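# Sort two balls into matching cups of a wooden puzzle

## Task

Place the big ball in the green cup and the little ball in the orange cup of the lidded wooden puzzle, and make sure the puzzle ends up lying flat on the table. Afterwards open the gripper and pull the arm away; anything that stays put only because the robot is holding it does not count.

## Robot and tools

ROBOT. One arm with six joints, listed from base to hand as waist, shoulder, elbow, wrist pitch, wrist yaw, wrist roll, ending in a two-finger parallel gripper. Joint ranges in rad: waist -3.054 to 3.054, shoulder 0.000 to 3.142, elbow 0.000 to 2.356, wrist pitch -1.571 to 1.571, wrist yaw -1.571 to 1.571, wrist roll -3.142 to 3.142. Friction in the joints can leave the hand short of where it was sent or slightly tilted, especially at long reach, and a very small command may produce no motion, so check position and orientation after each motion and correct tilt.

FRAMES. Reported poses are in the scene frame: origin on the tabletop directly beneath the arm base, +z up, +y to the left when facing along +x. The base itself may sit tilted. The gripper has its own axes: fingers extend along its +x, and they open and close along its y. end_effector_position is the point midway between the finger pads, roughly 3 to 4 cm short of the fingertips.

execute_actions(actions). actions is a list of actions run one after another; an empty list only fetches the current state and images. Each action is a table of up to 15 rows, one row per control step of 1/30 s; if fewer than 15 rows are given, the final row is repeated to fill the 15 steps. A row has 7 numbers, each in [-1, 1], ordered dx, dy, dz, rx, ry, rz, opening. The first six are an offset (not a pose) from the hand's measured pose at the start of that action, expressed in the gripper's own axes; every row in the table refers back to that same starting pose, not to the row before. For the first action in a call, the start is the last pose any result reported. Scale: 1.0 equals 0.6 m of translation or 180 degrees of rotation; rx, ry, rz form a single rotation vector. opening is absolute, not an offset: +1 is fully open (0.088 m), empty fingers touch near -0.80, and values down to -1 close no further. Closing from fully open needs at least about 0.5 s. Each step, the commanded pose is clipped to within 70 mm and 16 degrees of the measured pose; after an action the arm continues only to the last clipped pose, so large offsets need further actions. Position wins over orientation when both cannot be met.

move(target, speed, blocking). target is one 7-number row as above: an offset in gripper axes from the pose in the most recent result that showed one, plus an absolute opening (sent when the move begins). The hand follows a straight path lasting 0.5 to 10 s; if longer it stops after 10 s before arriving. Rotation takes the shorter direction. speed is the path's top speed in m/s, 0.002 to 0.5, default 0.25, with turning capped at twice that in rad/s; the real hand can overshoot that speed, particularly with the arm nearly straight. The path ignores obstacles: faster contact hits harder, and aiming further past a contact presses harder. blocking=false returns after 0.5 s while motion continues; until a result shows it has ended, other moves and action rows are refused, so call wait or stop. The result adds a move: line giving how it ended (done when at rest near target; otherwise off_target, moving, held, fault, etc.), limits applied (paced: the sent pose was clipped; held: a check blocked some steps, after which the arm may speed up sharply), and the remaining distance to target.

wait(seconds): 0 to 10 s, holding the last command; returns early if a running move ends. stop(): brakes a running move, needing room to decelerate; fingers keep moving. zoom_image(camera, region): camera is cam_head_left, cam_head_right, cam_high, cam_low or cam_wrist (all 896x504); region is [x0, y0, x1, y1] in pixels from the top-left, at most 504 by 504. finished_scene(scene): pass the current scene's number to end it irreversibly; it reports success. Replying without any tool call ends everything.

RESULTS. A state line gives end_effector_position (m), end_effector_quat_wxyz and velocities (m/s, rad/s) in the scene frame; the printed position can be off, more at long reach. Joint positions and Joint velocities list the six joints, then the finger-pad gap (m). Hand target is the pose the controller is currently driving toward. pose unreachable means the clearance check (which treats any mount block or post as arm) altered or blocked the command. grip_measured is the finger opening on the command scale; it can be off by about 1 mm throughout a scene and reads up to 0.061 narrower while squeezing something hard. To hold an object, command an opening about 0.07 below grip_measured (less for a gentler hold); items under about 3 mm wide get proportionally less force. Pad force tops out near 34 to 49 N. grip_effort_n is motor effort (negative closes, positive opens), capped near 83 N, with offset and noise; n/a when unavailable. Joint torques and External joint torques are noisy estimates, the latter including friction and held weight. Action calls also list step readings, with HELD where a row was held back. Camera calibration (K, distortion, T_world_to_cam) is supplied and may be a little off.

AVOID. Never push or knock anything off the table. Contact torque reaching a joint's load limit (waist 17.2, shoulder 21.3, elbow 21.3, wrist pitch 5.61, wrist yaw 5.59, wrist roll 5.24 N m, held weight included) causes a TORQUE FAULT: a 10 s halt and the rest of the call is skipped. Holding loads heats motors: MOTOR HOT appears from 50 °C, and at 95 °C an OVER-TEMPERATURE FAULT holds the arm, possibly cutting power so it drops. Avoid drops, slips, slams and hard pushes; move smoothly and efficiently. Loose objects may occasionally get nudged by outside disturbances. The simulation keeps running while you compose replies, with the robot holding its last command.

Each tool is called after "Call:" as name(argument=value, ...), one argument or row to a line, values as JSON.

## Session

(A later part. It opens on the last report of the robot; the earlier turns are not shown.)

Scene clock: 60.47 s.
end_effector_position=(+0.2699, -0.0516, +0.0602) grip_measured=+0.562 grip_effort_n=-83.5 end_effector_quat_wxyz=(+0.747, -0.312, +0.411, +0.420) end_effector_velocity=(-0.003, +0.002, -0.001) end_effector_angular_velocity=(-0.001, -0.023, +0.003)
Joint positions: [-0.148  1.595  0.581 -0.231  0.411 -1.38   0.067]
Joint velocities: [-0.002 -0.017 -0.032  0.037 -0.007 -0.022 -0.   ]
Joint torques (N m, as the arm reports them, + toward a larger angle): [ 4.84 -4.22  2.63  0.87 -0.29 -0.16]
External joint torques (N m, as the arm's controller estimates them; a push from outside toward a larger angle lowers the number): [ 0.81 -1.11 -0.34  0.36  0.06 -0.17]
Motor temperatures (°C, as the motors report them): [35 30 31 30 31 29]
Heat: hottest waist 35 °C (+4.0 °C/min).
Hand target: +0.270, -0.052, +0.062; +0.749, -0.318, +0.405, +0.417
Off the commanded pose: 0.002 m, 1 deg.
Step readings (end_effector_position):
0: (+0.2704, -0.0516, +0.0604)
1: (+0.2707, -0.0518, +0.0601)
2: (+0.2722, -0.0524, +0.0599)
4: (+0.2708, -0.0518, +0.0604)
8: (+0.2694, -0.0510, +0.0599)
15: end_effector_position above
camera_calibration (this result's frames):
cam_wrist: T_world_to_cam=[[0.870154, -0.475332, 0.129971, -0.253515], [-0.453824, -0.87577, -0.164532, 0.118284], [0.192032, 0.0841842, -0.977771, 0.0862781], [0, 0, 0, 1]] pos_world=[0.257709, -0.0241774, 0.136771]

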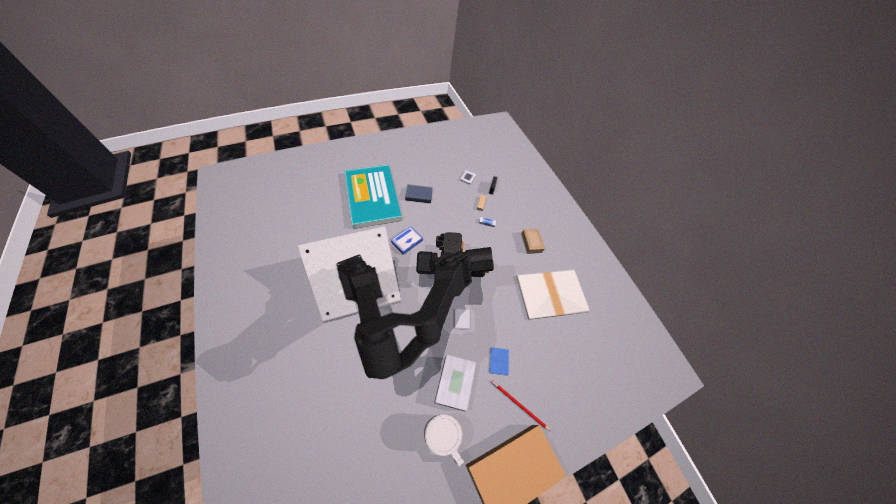

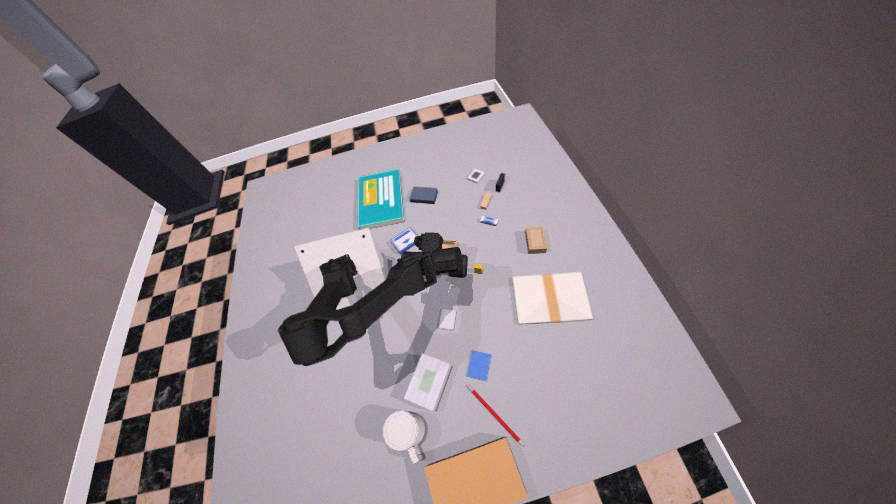

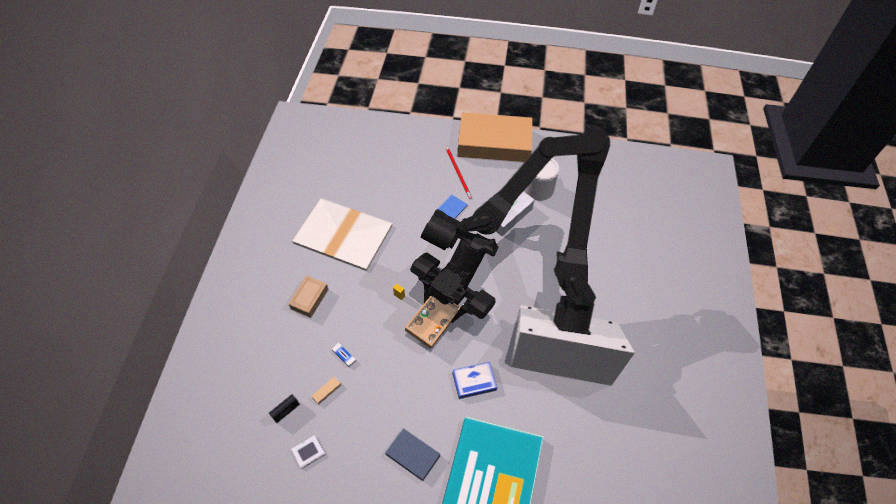

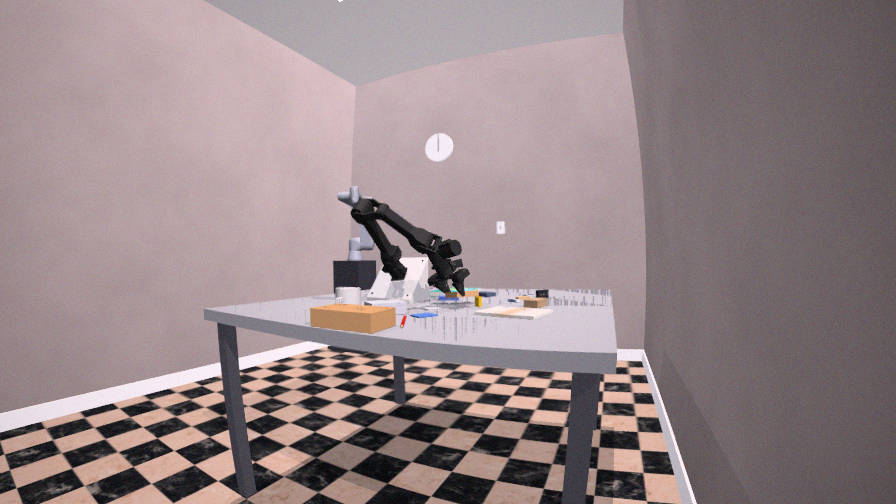

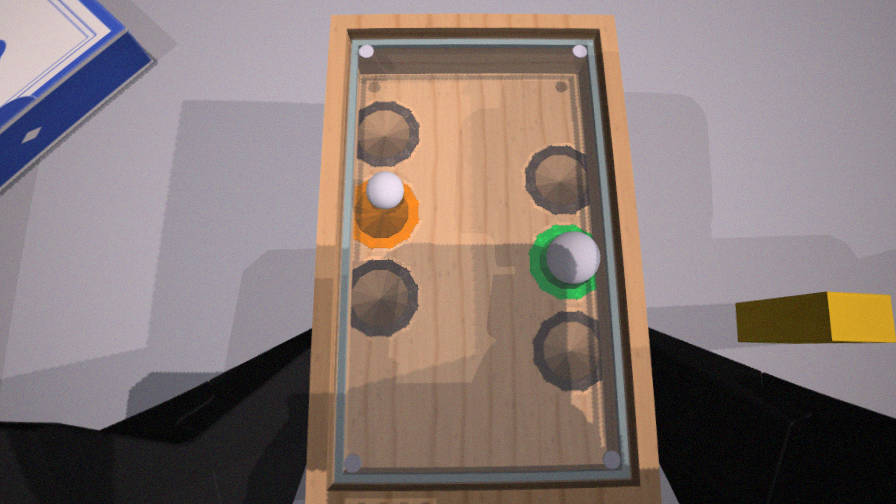

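Call:
wait(
  seconds=0.3,
)

Scene clock: 60.83 s.
end_effector_position=(+0.2699, -0.0516, +0.0601) grip_measured=+0.562 grip_effort_n=-83.5 end_effector_quat_wxyz=(+0.748, -0.313, +0.410, +0.419) end_effector_velocity=(-0.002, +0.003, +0.001) end_effector_angular_velocity=(+0.014, -0.008, +0.028)
Joint positions: [-0.148  1.593  0.577 -0.225  0.412 -1.383  0.067]
Joint velocities: [-0.002 -0.002 -0.002 -0.007 -0.022 -0.022 -0.   ]
Joint torques (N m, as the arm reports them, + toward a larger angle): [ 4.77 -4.21  2.68  0.89 -0.29 -0.14]
External joint torques (N m, as the arm's controller estimates them; a push from outside toward a larger angle lowers the number): [ 0.77 -1.09 -0.33  0.36  0.05 -0.15]
Motor temperatures (°C, as the motors report them): [35 30 31 30 31 29]
Heat: hottest waist 35 °C (+4.0 °C/min).
Hand target: +0.270, -0.052, +0.062; +0.749, -0.318, +0.405, +0.417
Off the commanded pose: 0.002 m, 1 deg.
wait: 0.30 s; at rest by 0.10 s
camera_calibration (this result's frames):
cam_wrist: T_world_to_cam=[[0.869616, -0.475178, 0.134067, -0.253515], [-0.453301, -0.876025, -0.164615, 0.118172], [0.195668, 0.0823791, -0.977204, 0.0851028], [0, 0, 0, 1]] pos_world=[0.257376, -0.0239538, 0.136604]

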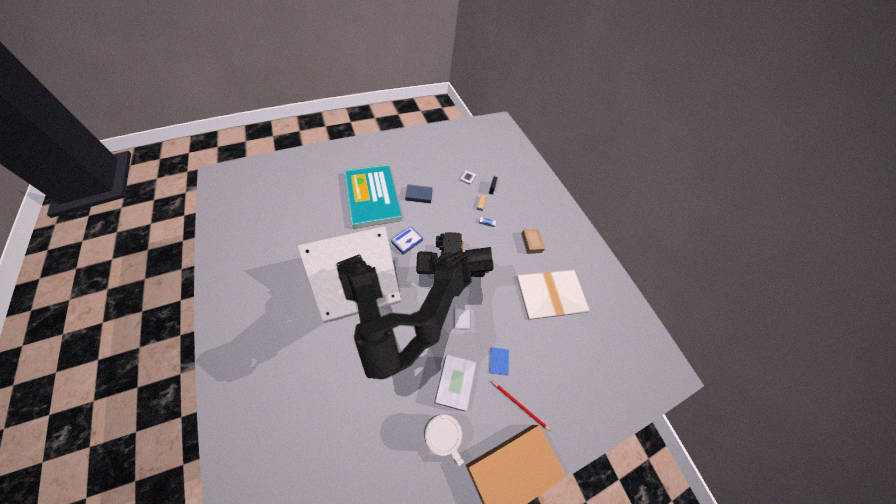

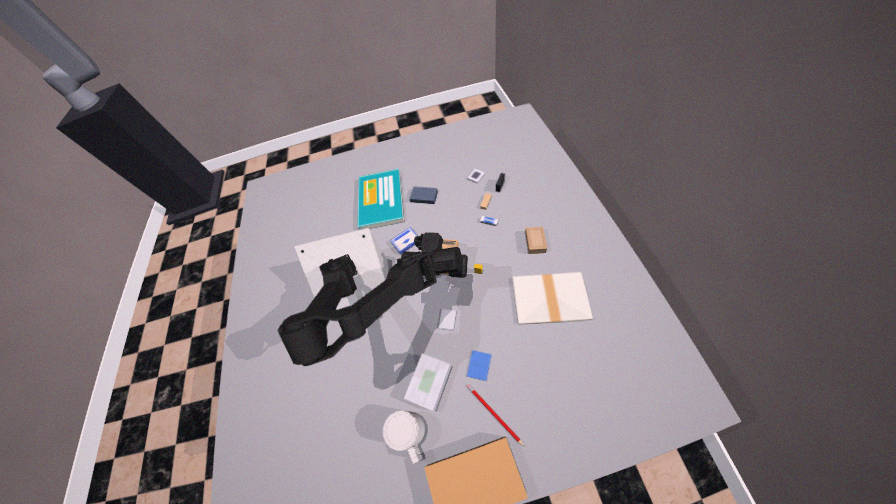

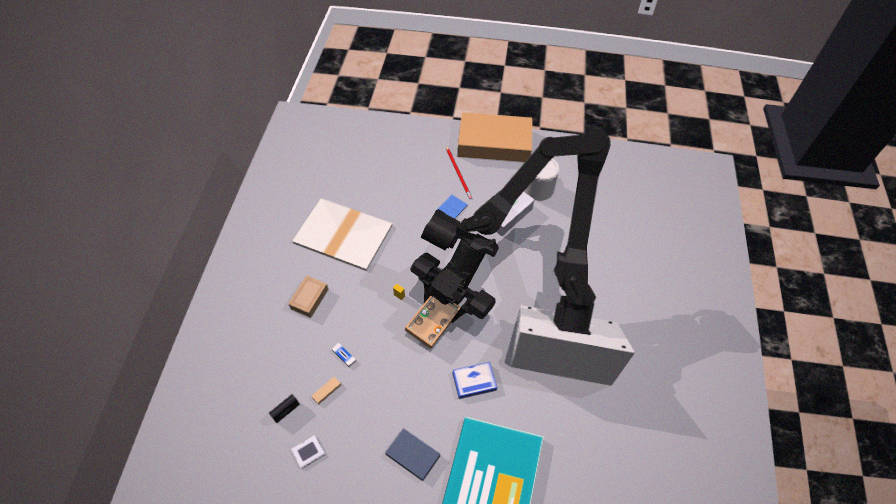

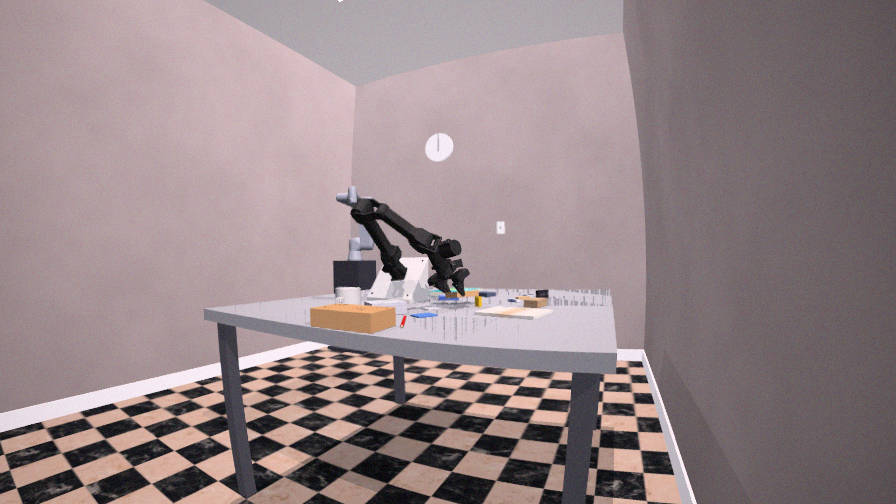

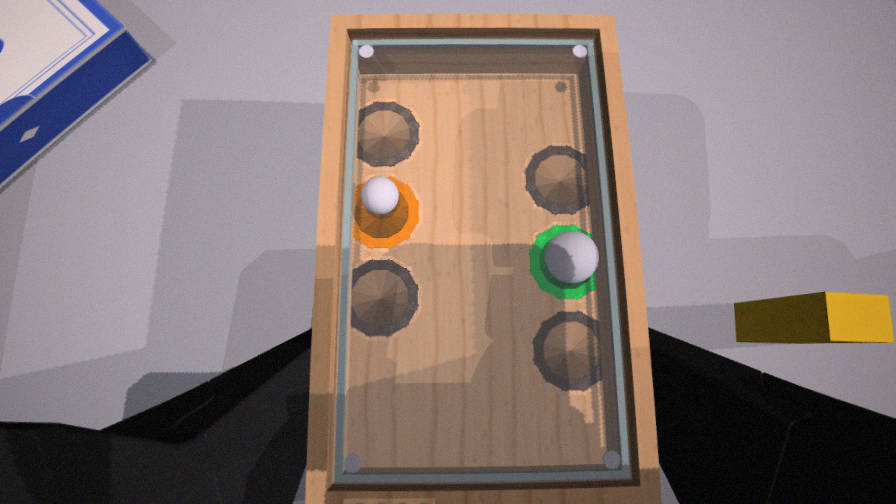

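Call:
move(
  target=[0.0394, 0.0056, -0.0211, 0.02006, -0.00556, 0.03589, 0.49],
  speed=0.05,
)

Scene clock: 62.87 s.
end_effector_position=(+0.2691, -0.0515, +0.0343) grip_measured=+0.562 grip_effort_n=-83.5 end_effector_quat_wxyz=(+0.737, -0.263, +0.433, +0.447) end_effector_velocity=(+0.000, +0.006, +0.002) end_effector_angular_velocity=(+0.048, -0.009, +0.012)
Joint positions: [-0.251  1.695  0.637 -0.255  0.346 -1.384  0.067]
Joint velocities: [-0.007  0.002  0.002 -0.007 -0.051 -0.007  0.   ]
Joint torques (N m, as the arm reports them, + toward a larger angle): [ 4.18 -2.78  3.27  0.38 -0.47 -0.17]
External joint torques (N m, as the arm's controller estimates them; a push from outside toward a larger angle lowers the number): [-0.15  0.79  0.91  0.06 -0.09 -0.17]
Motor temperatures (°C, as the motors report them): [35 30 31 30 31 29]
Heat: hottest waist 35 °C (+3.0 °C/min).
Hand target: +0.270, -0.052, +0.033; +0.736, -0.263, +0.433, +0.450
Off the commanded pose: 0.001 m, 0 deg.
move: done
camera_calibration (this result's frames):
cam_wrist: T_world_to_cam=[[0.875281, -0.483539, 0.00855865, -0.246955], [-0.474463, -0.862009, -0.178398, 0.120489], [0.0936399, 0.152087, -0.983921, 0.0913225], [0, 0, 0, 1]] pos_world=[0.264771, -0.0294389, 0.113463]

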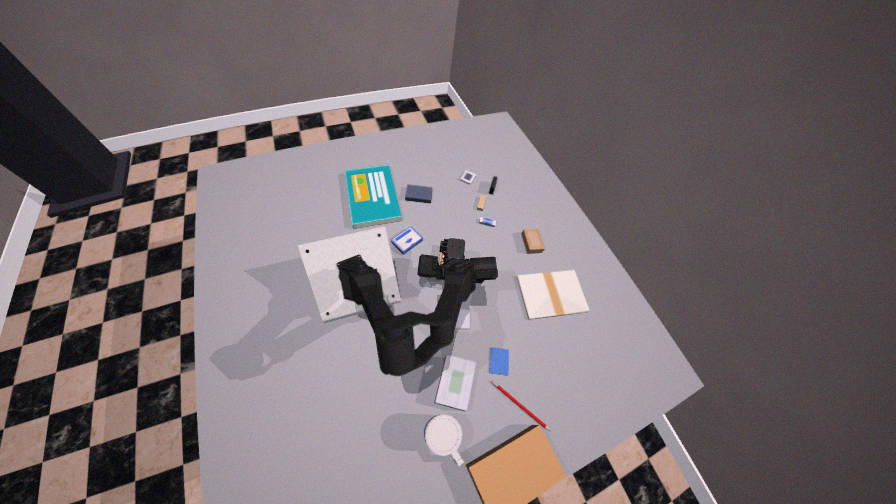

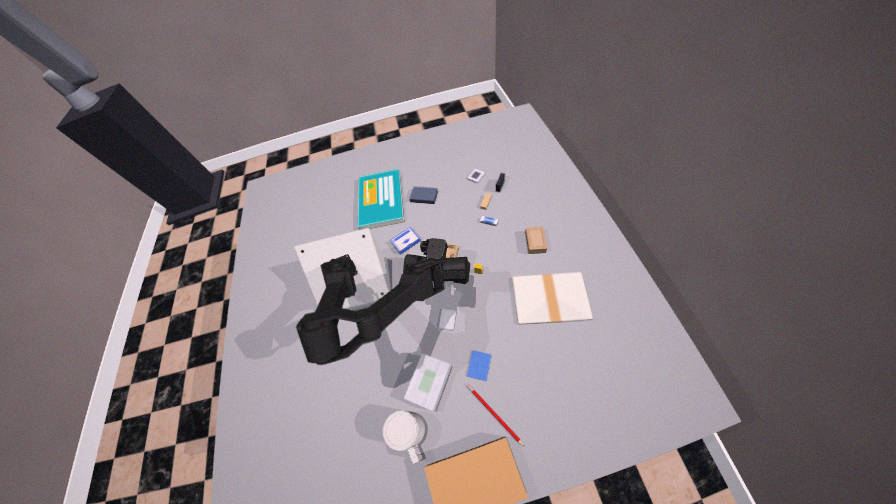

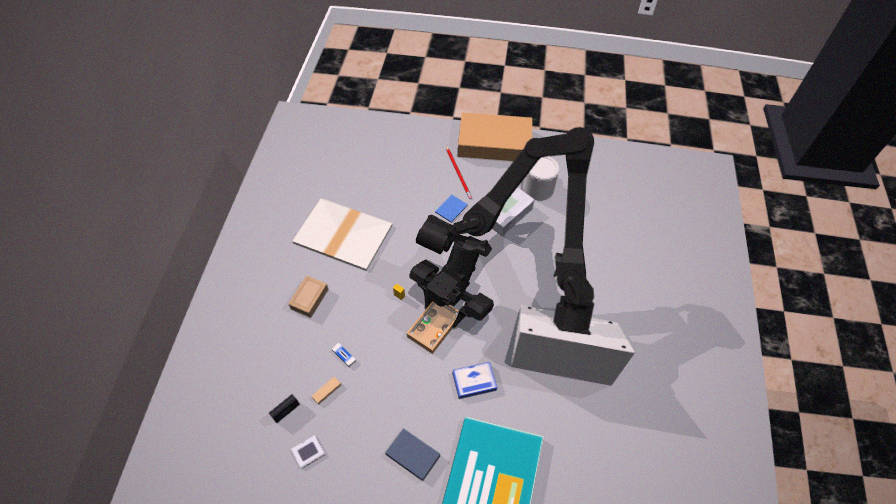

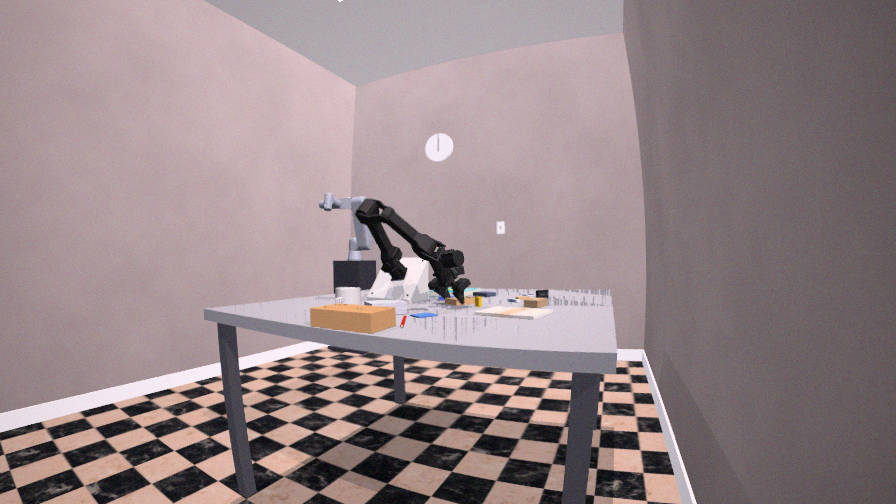

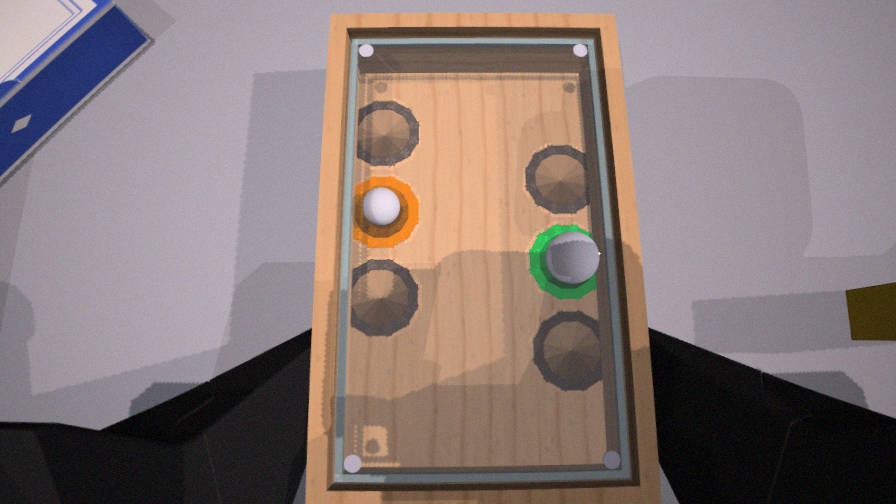

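Call:
execute_actions(
  actions=[
    [[0,0,0,0,0,0,0.54],[0,0,0,0,0,0,0.57],[0,0,0,0,0,0,0.60],[0,0,0,0,0,0,0.63],[0,0,0,0,0,0,0.66],[0,0,0,0,0,0,0.70],[0,0,0,0,0,0,0.75],[0,0,0,0,0,0,0.80],[0,0,0,0,0,0,0.85],[0,0,0,0,0,0,0.90],[0,0,0,0,0,0,0.95],[0,0,0,0,0,0,1.0]],
  ],
)

Call:
move(
  target=[-0.175, 0.0, 0.07, 0.0, 0.0, 0.0, 1.0],
  speed=0.15,
)

Scene clock: 63.57 s.
end_effector_position=(+0.2691, -0.0513, +0.0342) grip_measured=+0.909 grip_effort_n=16.0 end_effector_quat_wxyz=(+0.737, -0.263, +0.433, +0.448) end_effector_velocity=(-0.001, +0.004, +0.002) end_effector_angular_velocity=(+0.020, -0.007, +0.015)
Joint positions: [-0.252  1.696  0.637 -0.256  0.346 -1.384  0.084]
Joint velocities: [ 0.002 -0.002 -0.002 -0.007 -0.022 -0.007  0.029]
Joint torques (N m, as the arm reports them, + toward a larger angle): [ 4.48 -3.75  2.4   0.52 -0.38  0.  ]
External joint torques (N m, as the arm's controller estimates them; a push from outside toward a larger angle lowers the number): [ 0.12 -0.18  0.01  0.19  0.    0.  ]
Motor temperatures (°C, as the motors report them): [35 30 31 30 31 29]
Heat: hottest waist 35 °C (+3.0 °C/min).
Hand target: +0.269, -0.051, +0.034; +0.737, -0.263, +0.433, +0.448
Off the commanded pose: 0.000 m, 0 deg.
Step readings (end_effector_position):
0: (+0.2691, -0.0513, +0.0342)
1: (+0.2691, -0.0513, +0.0342)
2: (+0.2691, -0.0513, +0.0342)
4: (+0.2691, -0.0513, +0.0342)
8: (+0.2691, -0.0513, +0.0342)
15: end_effector_position above
camera_calibration (this result's frames):
cam_wrist: T_world_to_cam=[[0.875611, -0.48296, 0.00742809, -0.246897], [-0.474027, -0.862166, -0.178796, 0.120485], [0.0927553, 0.153034, -0.983858, 0.0914548], [0, 0, 0, 1]] pos_world=[0.264816, -0.0293591, 0.113355]

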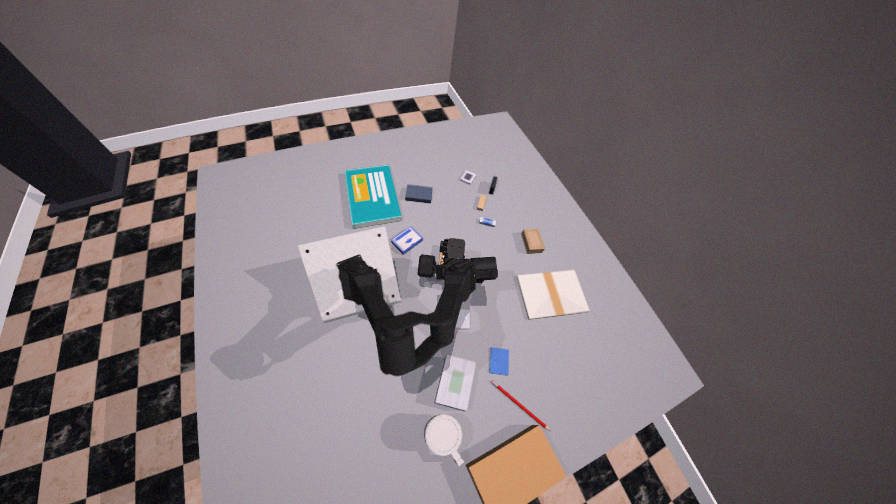

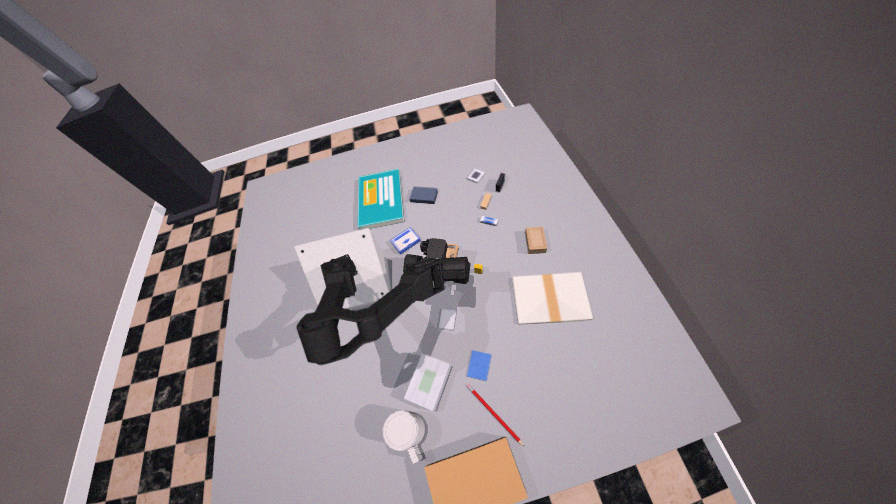

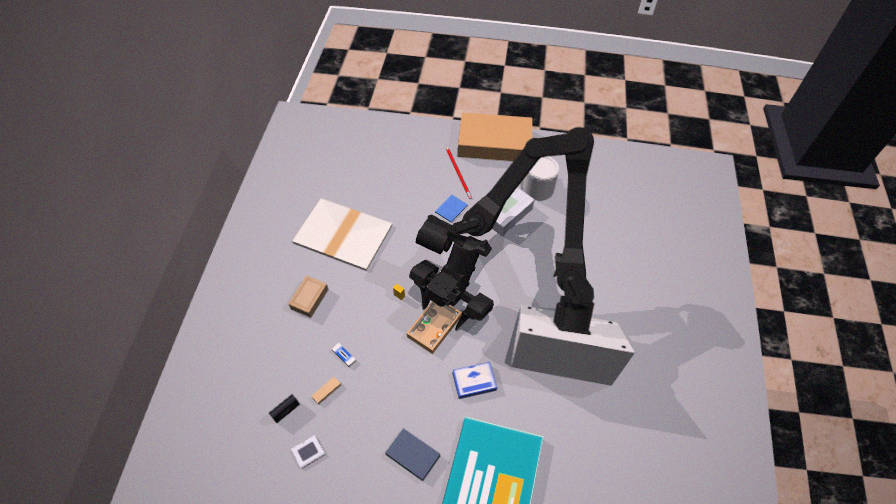

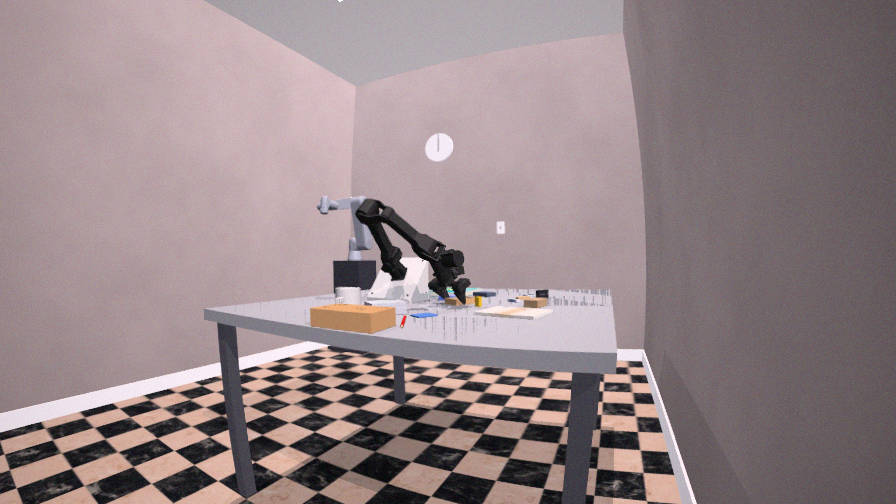

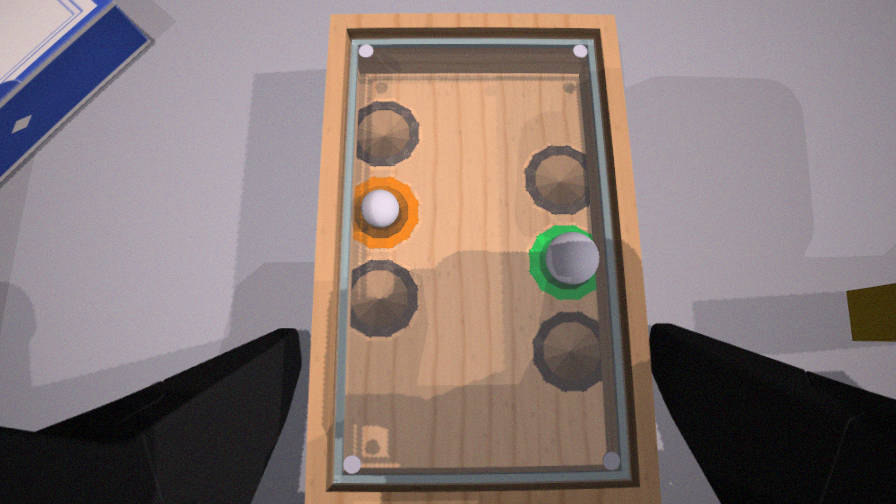

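Scene clock: 64.90 s.
end_effector_position=(+0.2599, -0.0626, +0.1425) grip_measured=+0.987 grip_effort_n=16.0 end_effector_quat_wxyz=(+0.733, -0.263, +0.435, +0.453) end_effector_velocity=(-0.001, +0.001, +0.006) end_effector_angular_velocity=(+0.022, -0.001, +0.005)
Joint positions: [ 0.056  1.496  0.835 -0.786  0.404 -1.059  0.087]
Joint velocities: [ 0.007 -0.007  0.012 -0.022 -0.022  0.007 -0.   ]
Joint torques (N m, as the arm reports them, + toward a larger angle): [ 4.57 -3.4   5.16  0.54 -0.19  0.17]
External joint torques (N m, as the arm's controller estimates them; a push from outside toward a larger angle lowers the number): [ 0.58 -0.78  1.13 -0.02  0.15  0.16]
Motor temperatures (°C, as the motors report them): [35 30 31 30 31 29]
Heat: hottest waist 35 °C (+3.0 °C/min).
Hand target: +0.262, -0.065, +0.147; +0.737, -0.263, +0.433, +0.447
Off the commanded pose: 0.005 m, 1 deg.
move: done
camera_calibration (this result's frames):
cam_wrist: T_world_to_cam=[[0.880147, -0.474701, -0.0000442657, -0.244722], [-0.467342, -0.866485, -0.175485, 0.123298], [0.0832648, 0.154474, -0.984482, 0.203269], [0, 0, 0, 1]] pos_world=[0.256088, -0.0407334, 0.221741]

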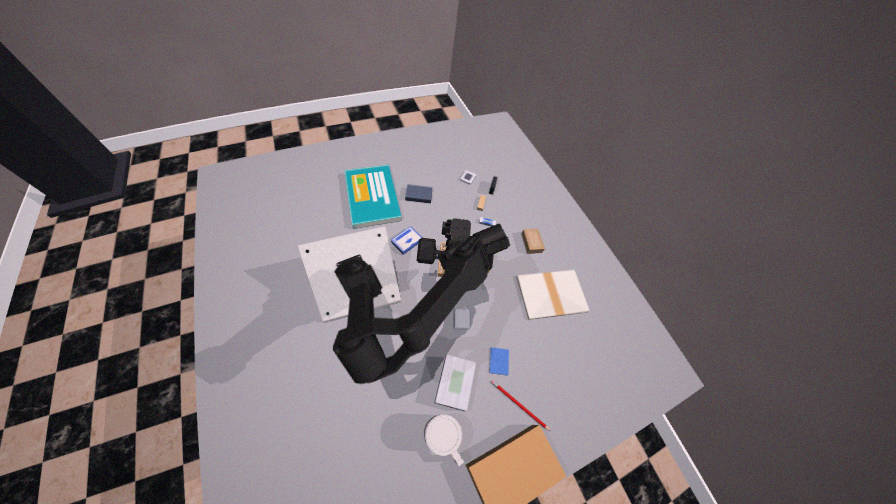

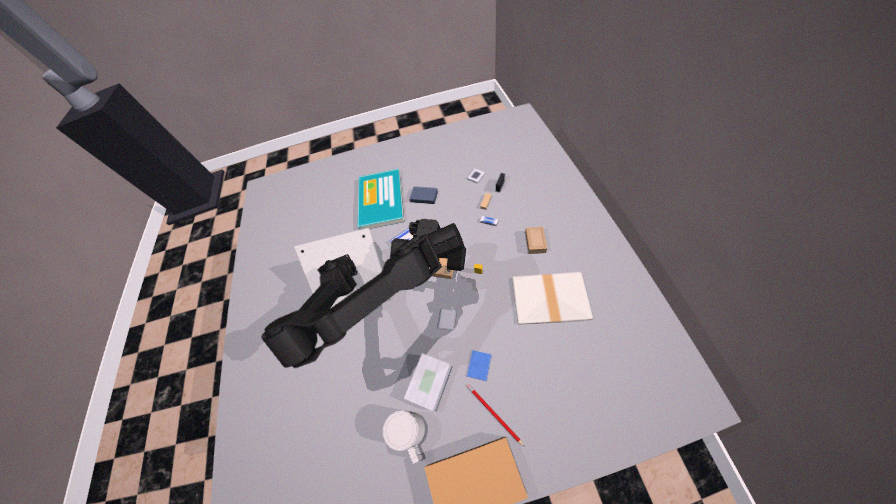

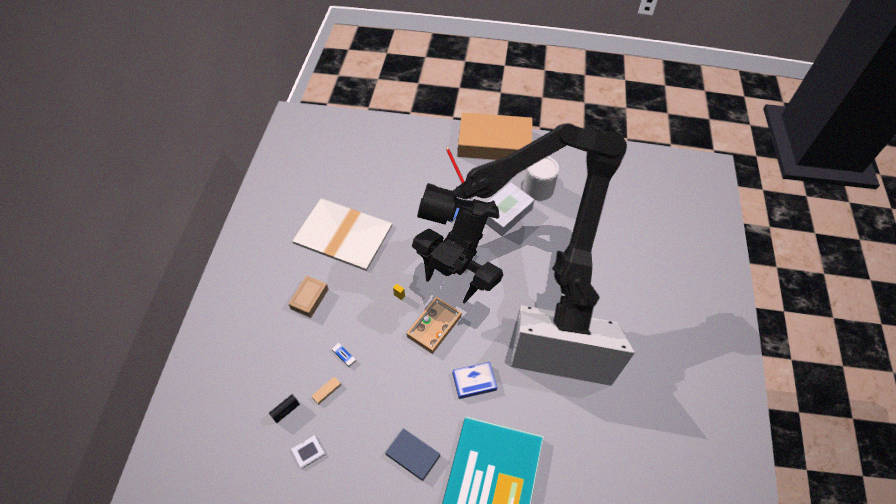

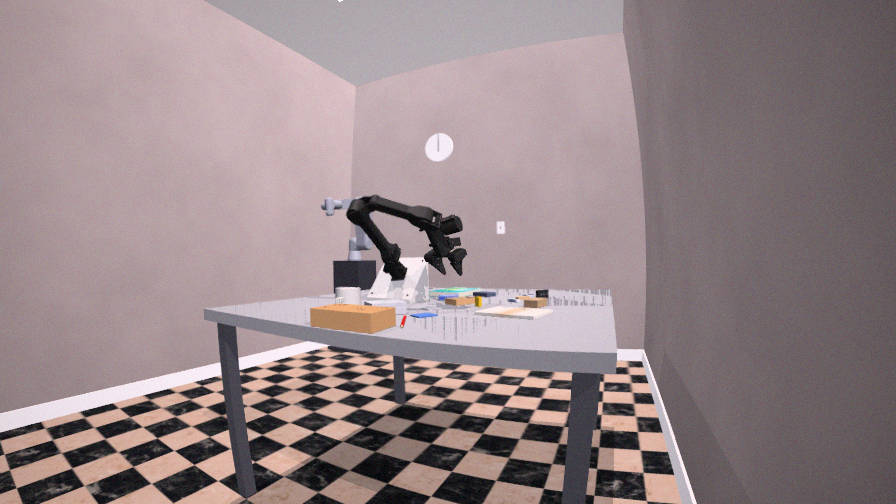

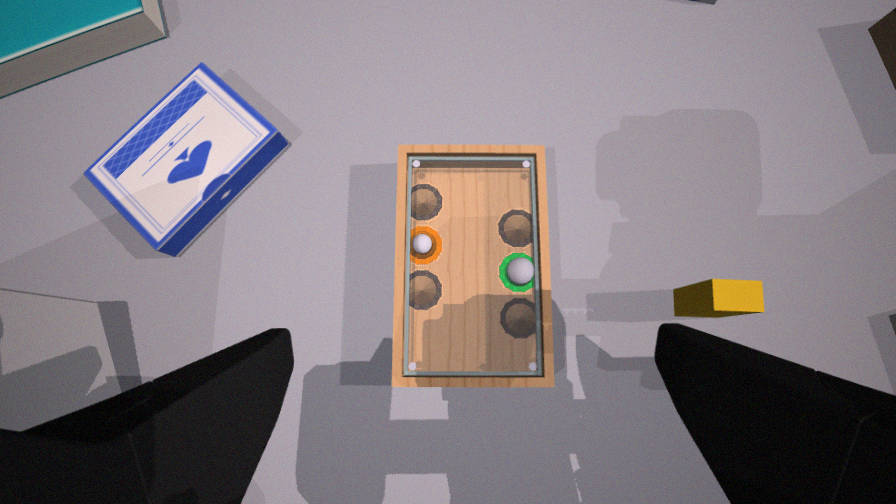

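Both balls sit in their cups, the puzzle is flat on the table and the gripper is clear.

Call:
finished_scene(
  scene=1,
)

The scene is finished: the task was done.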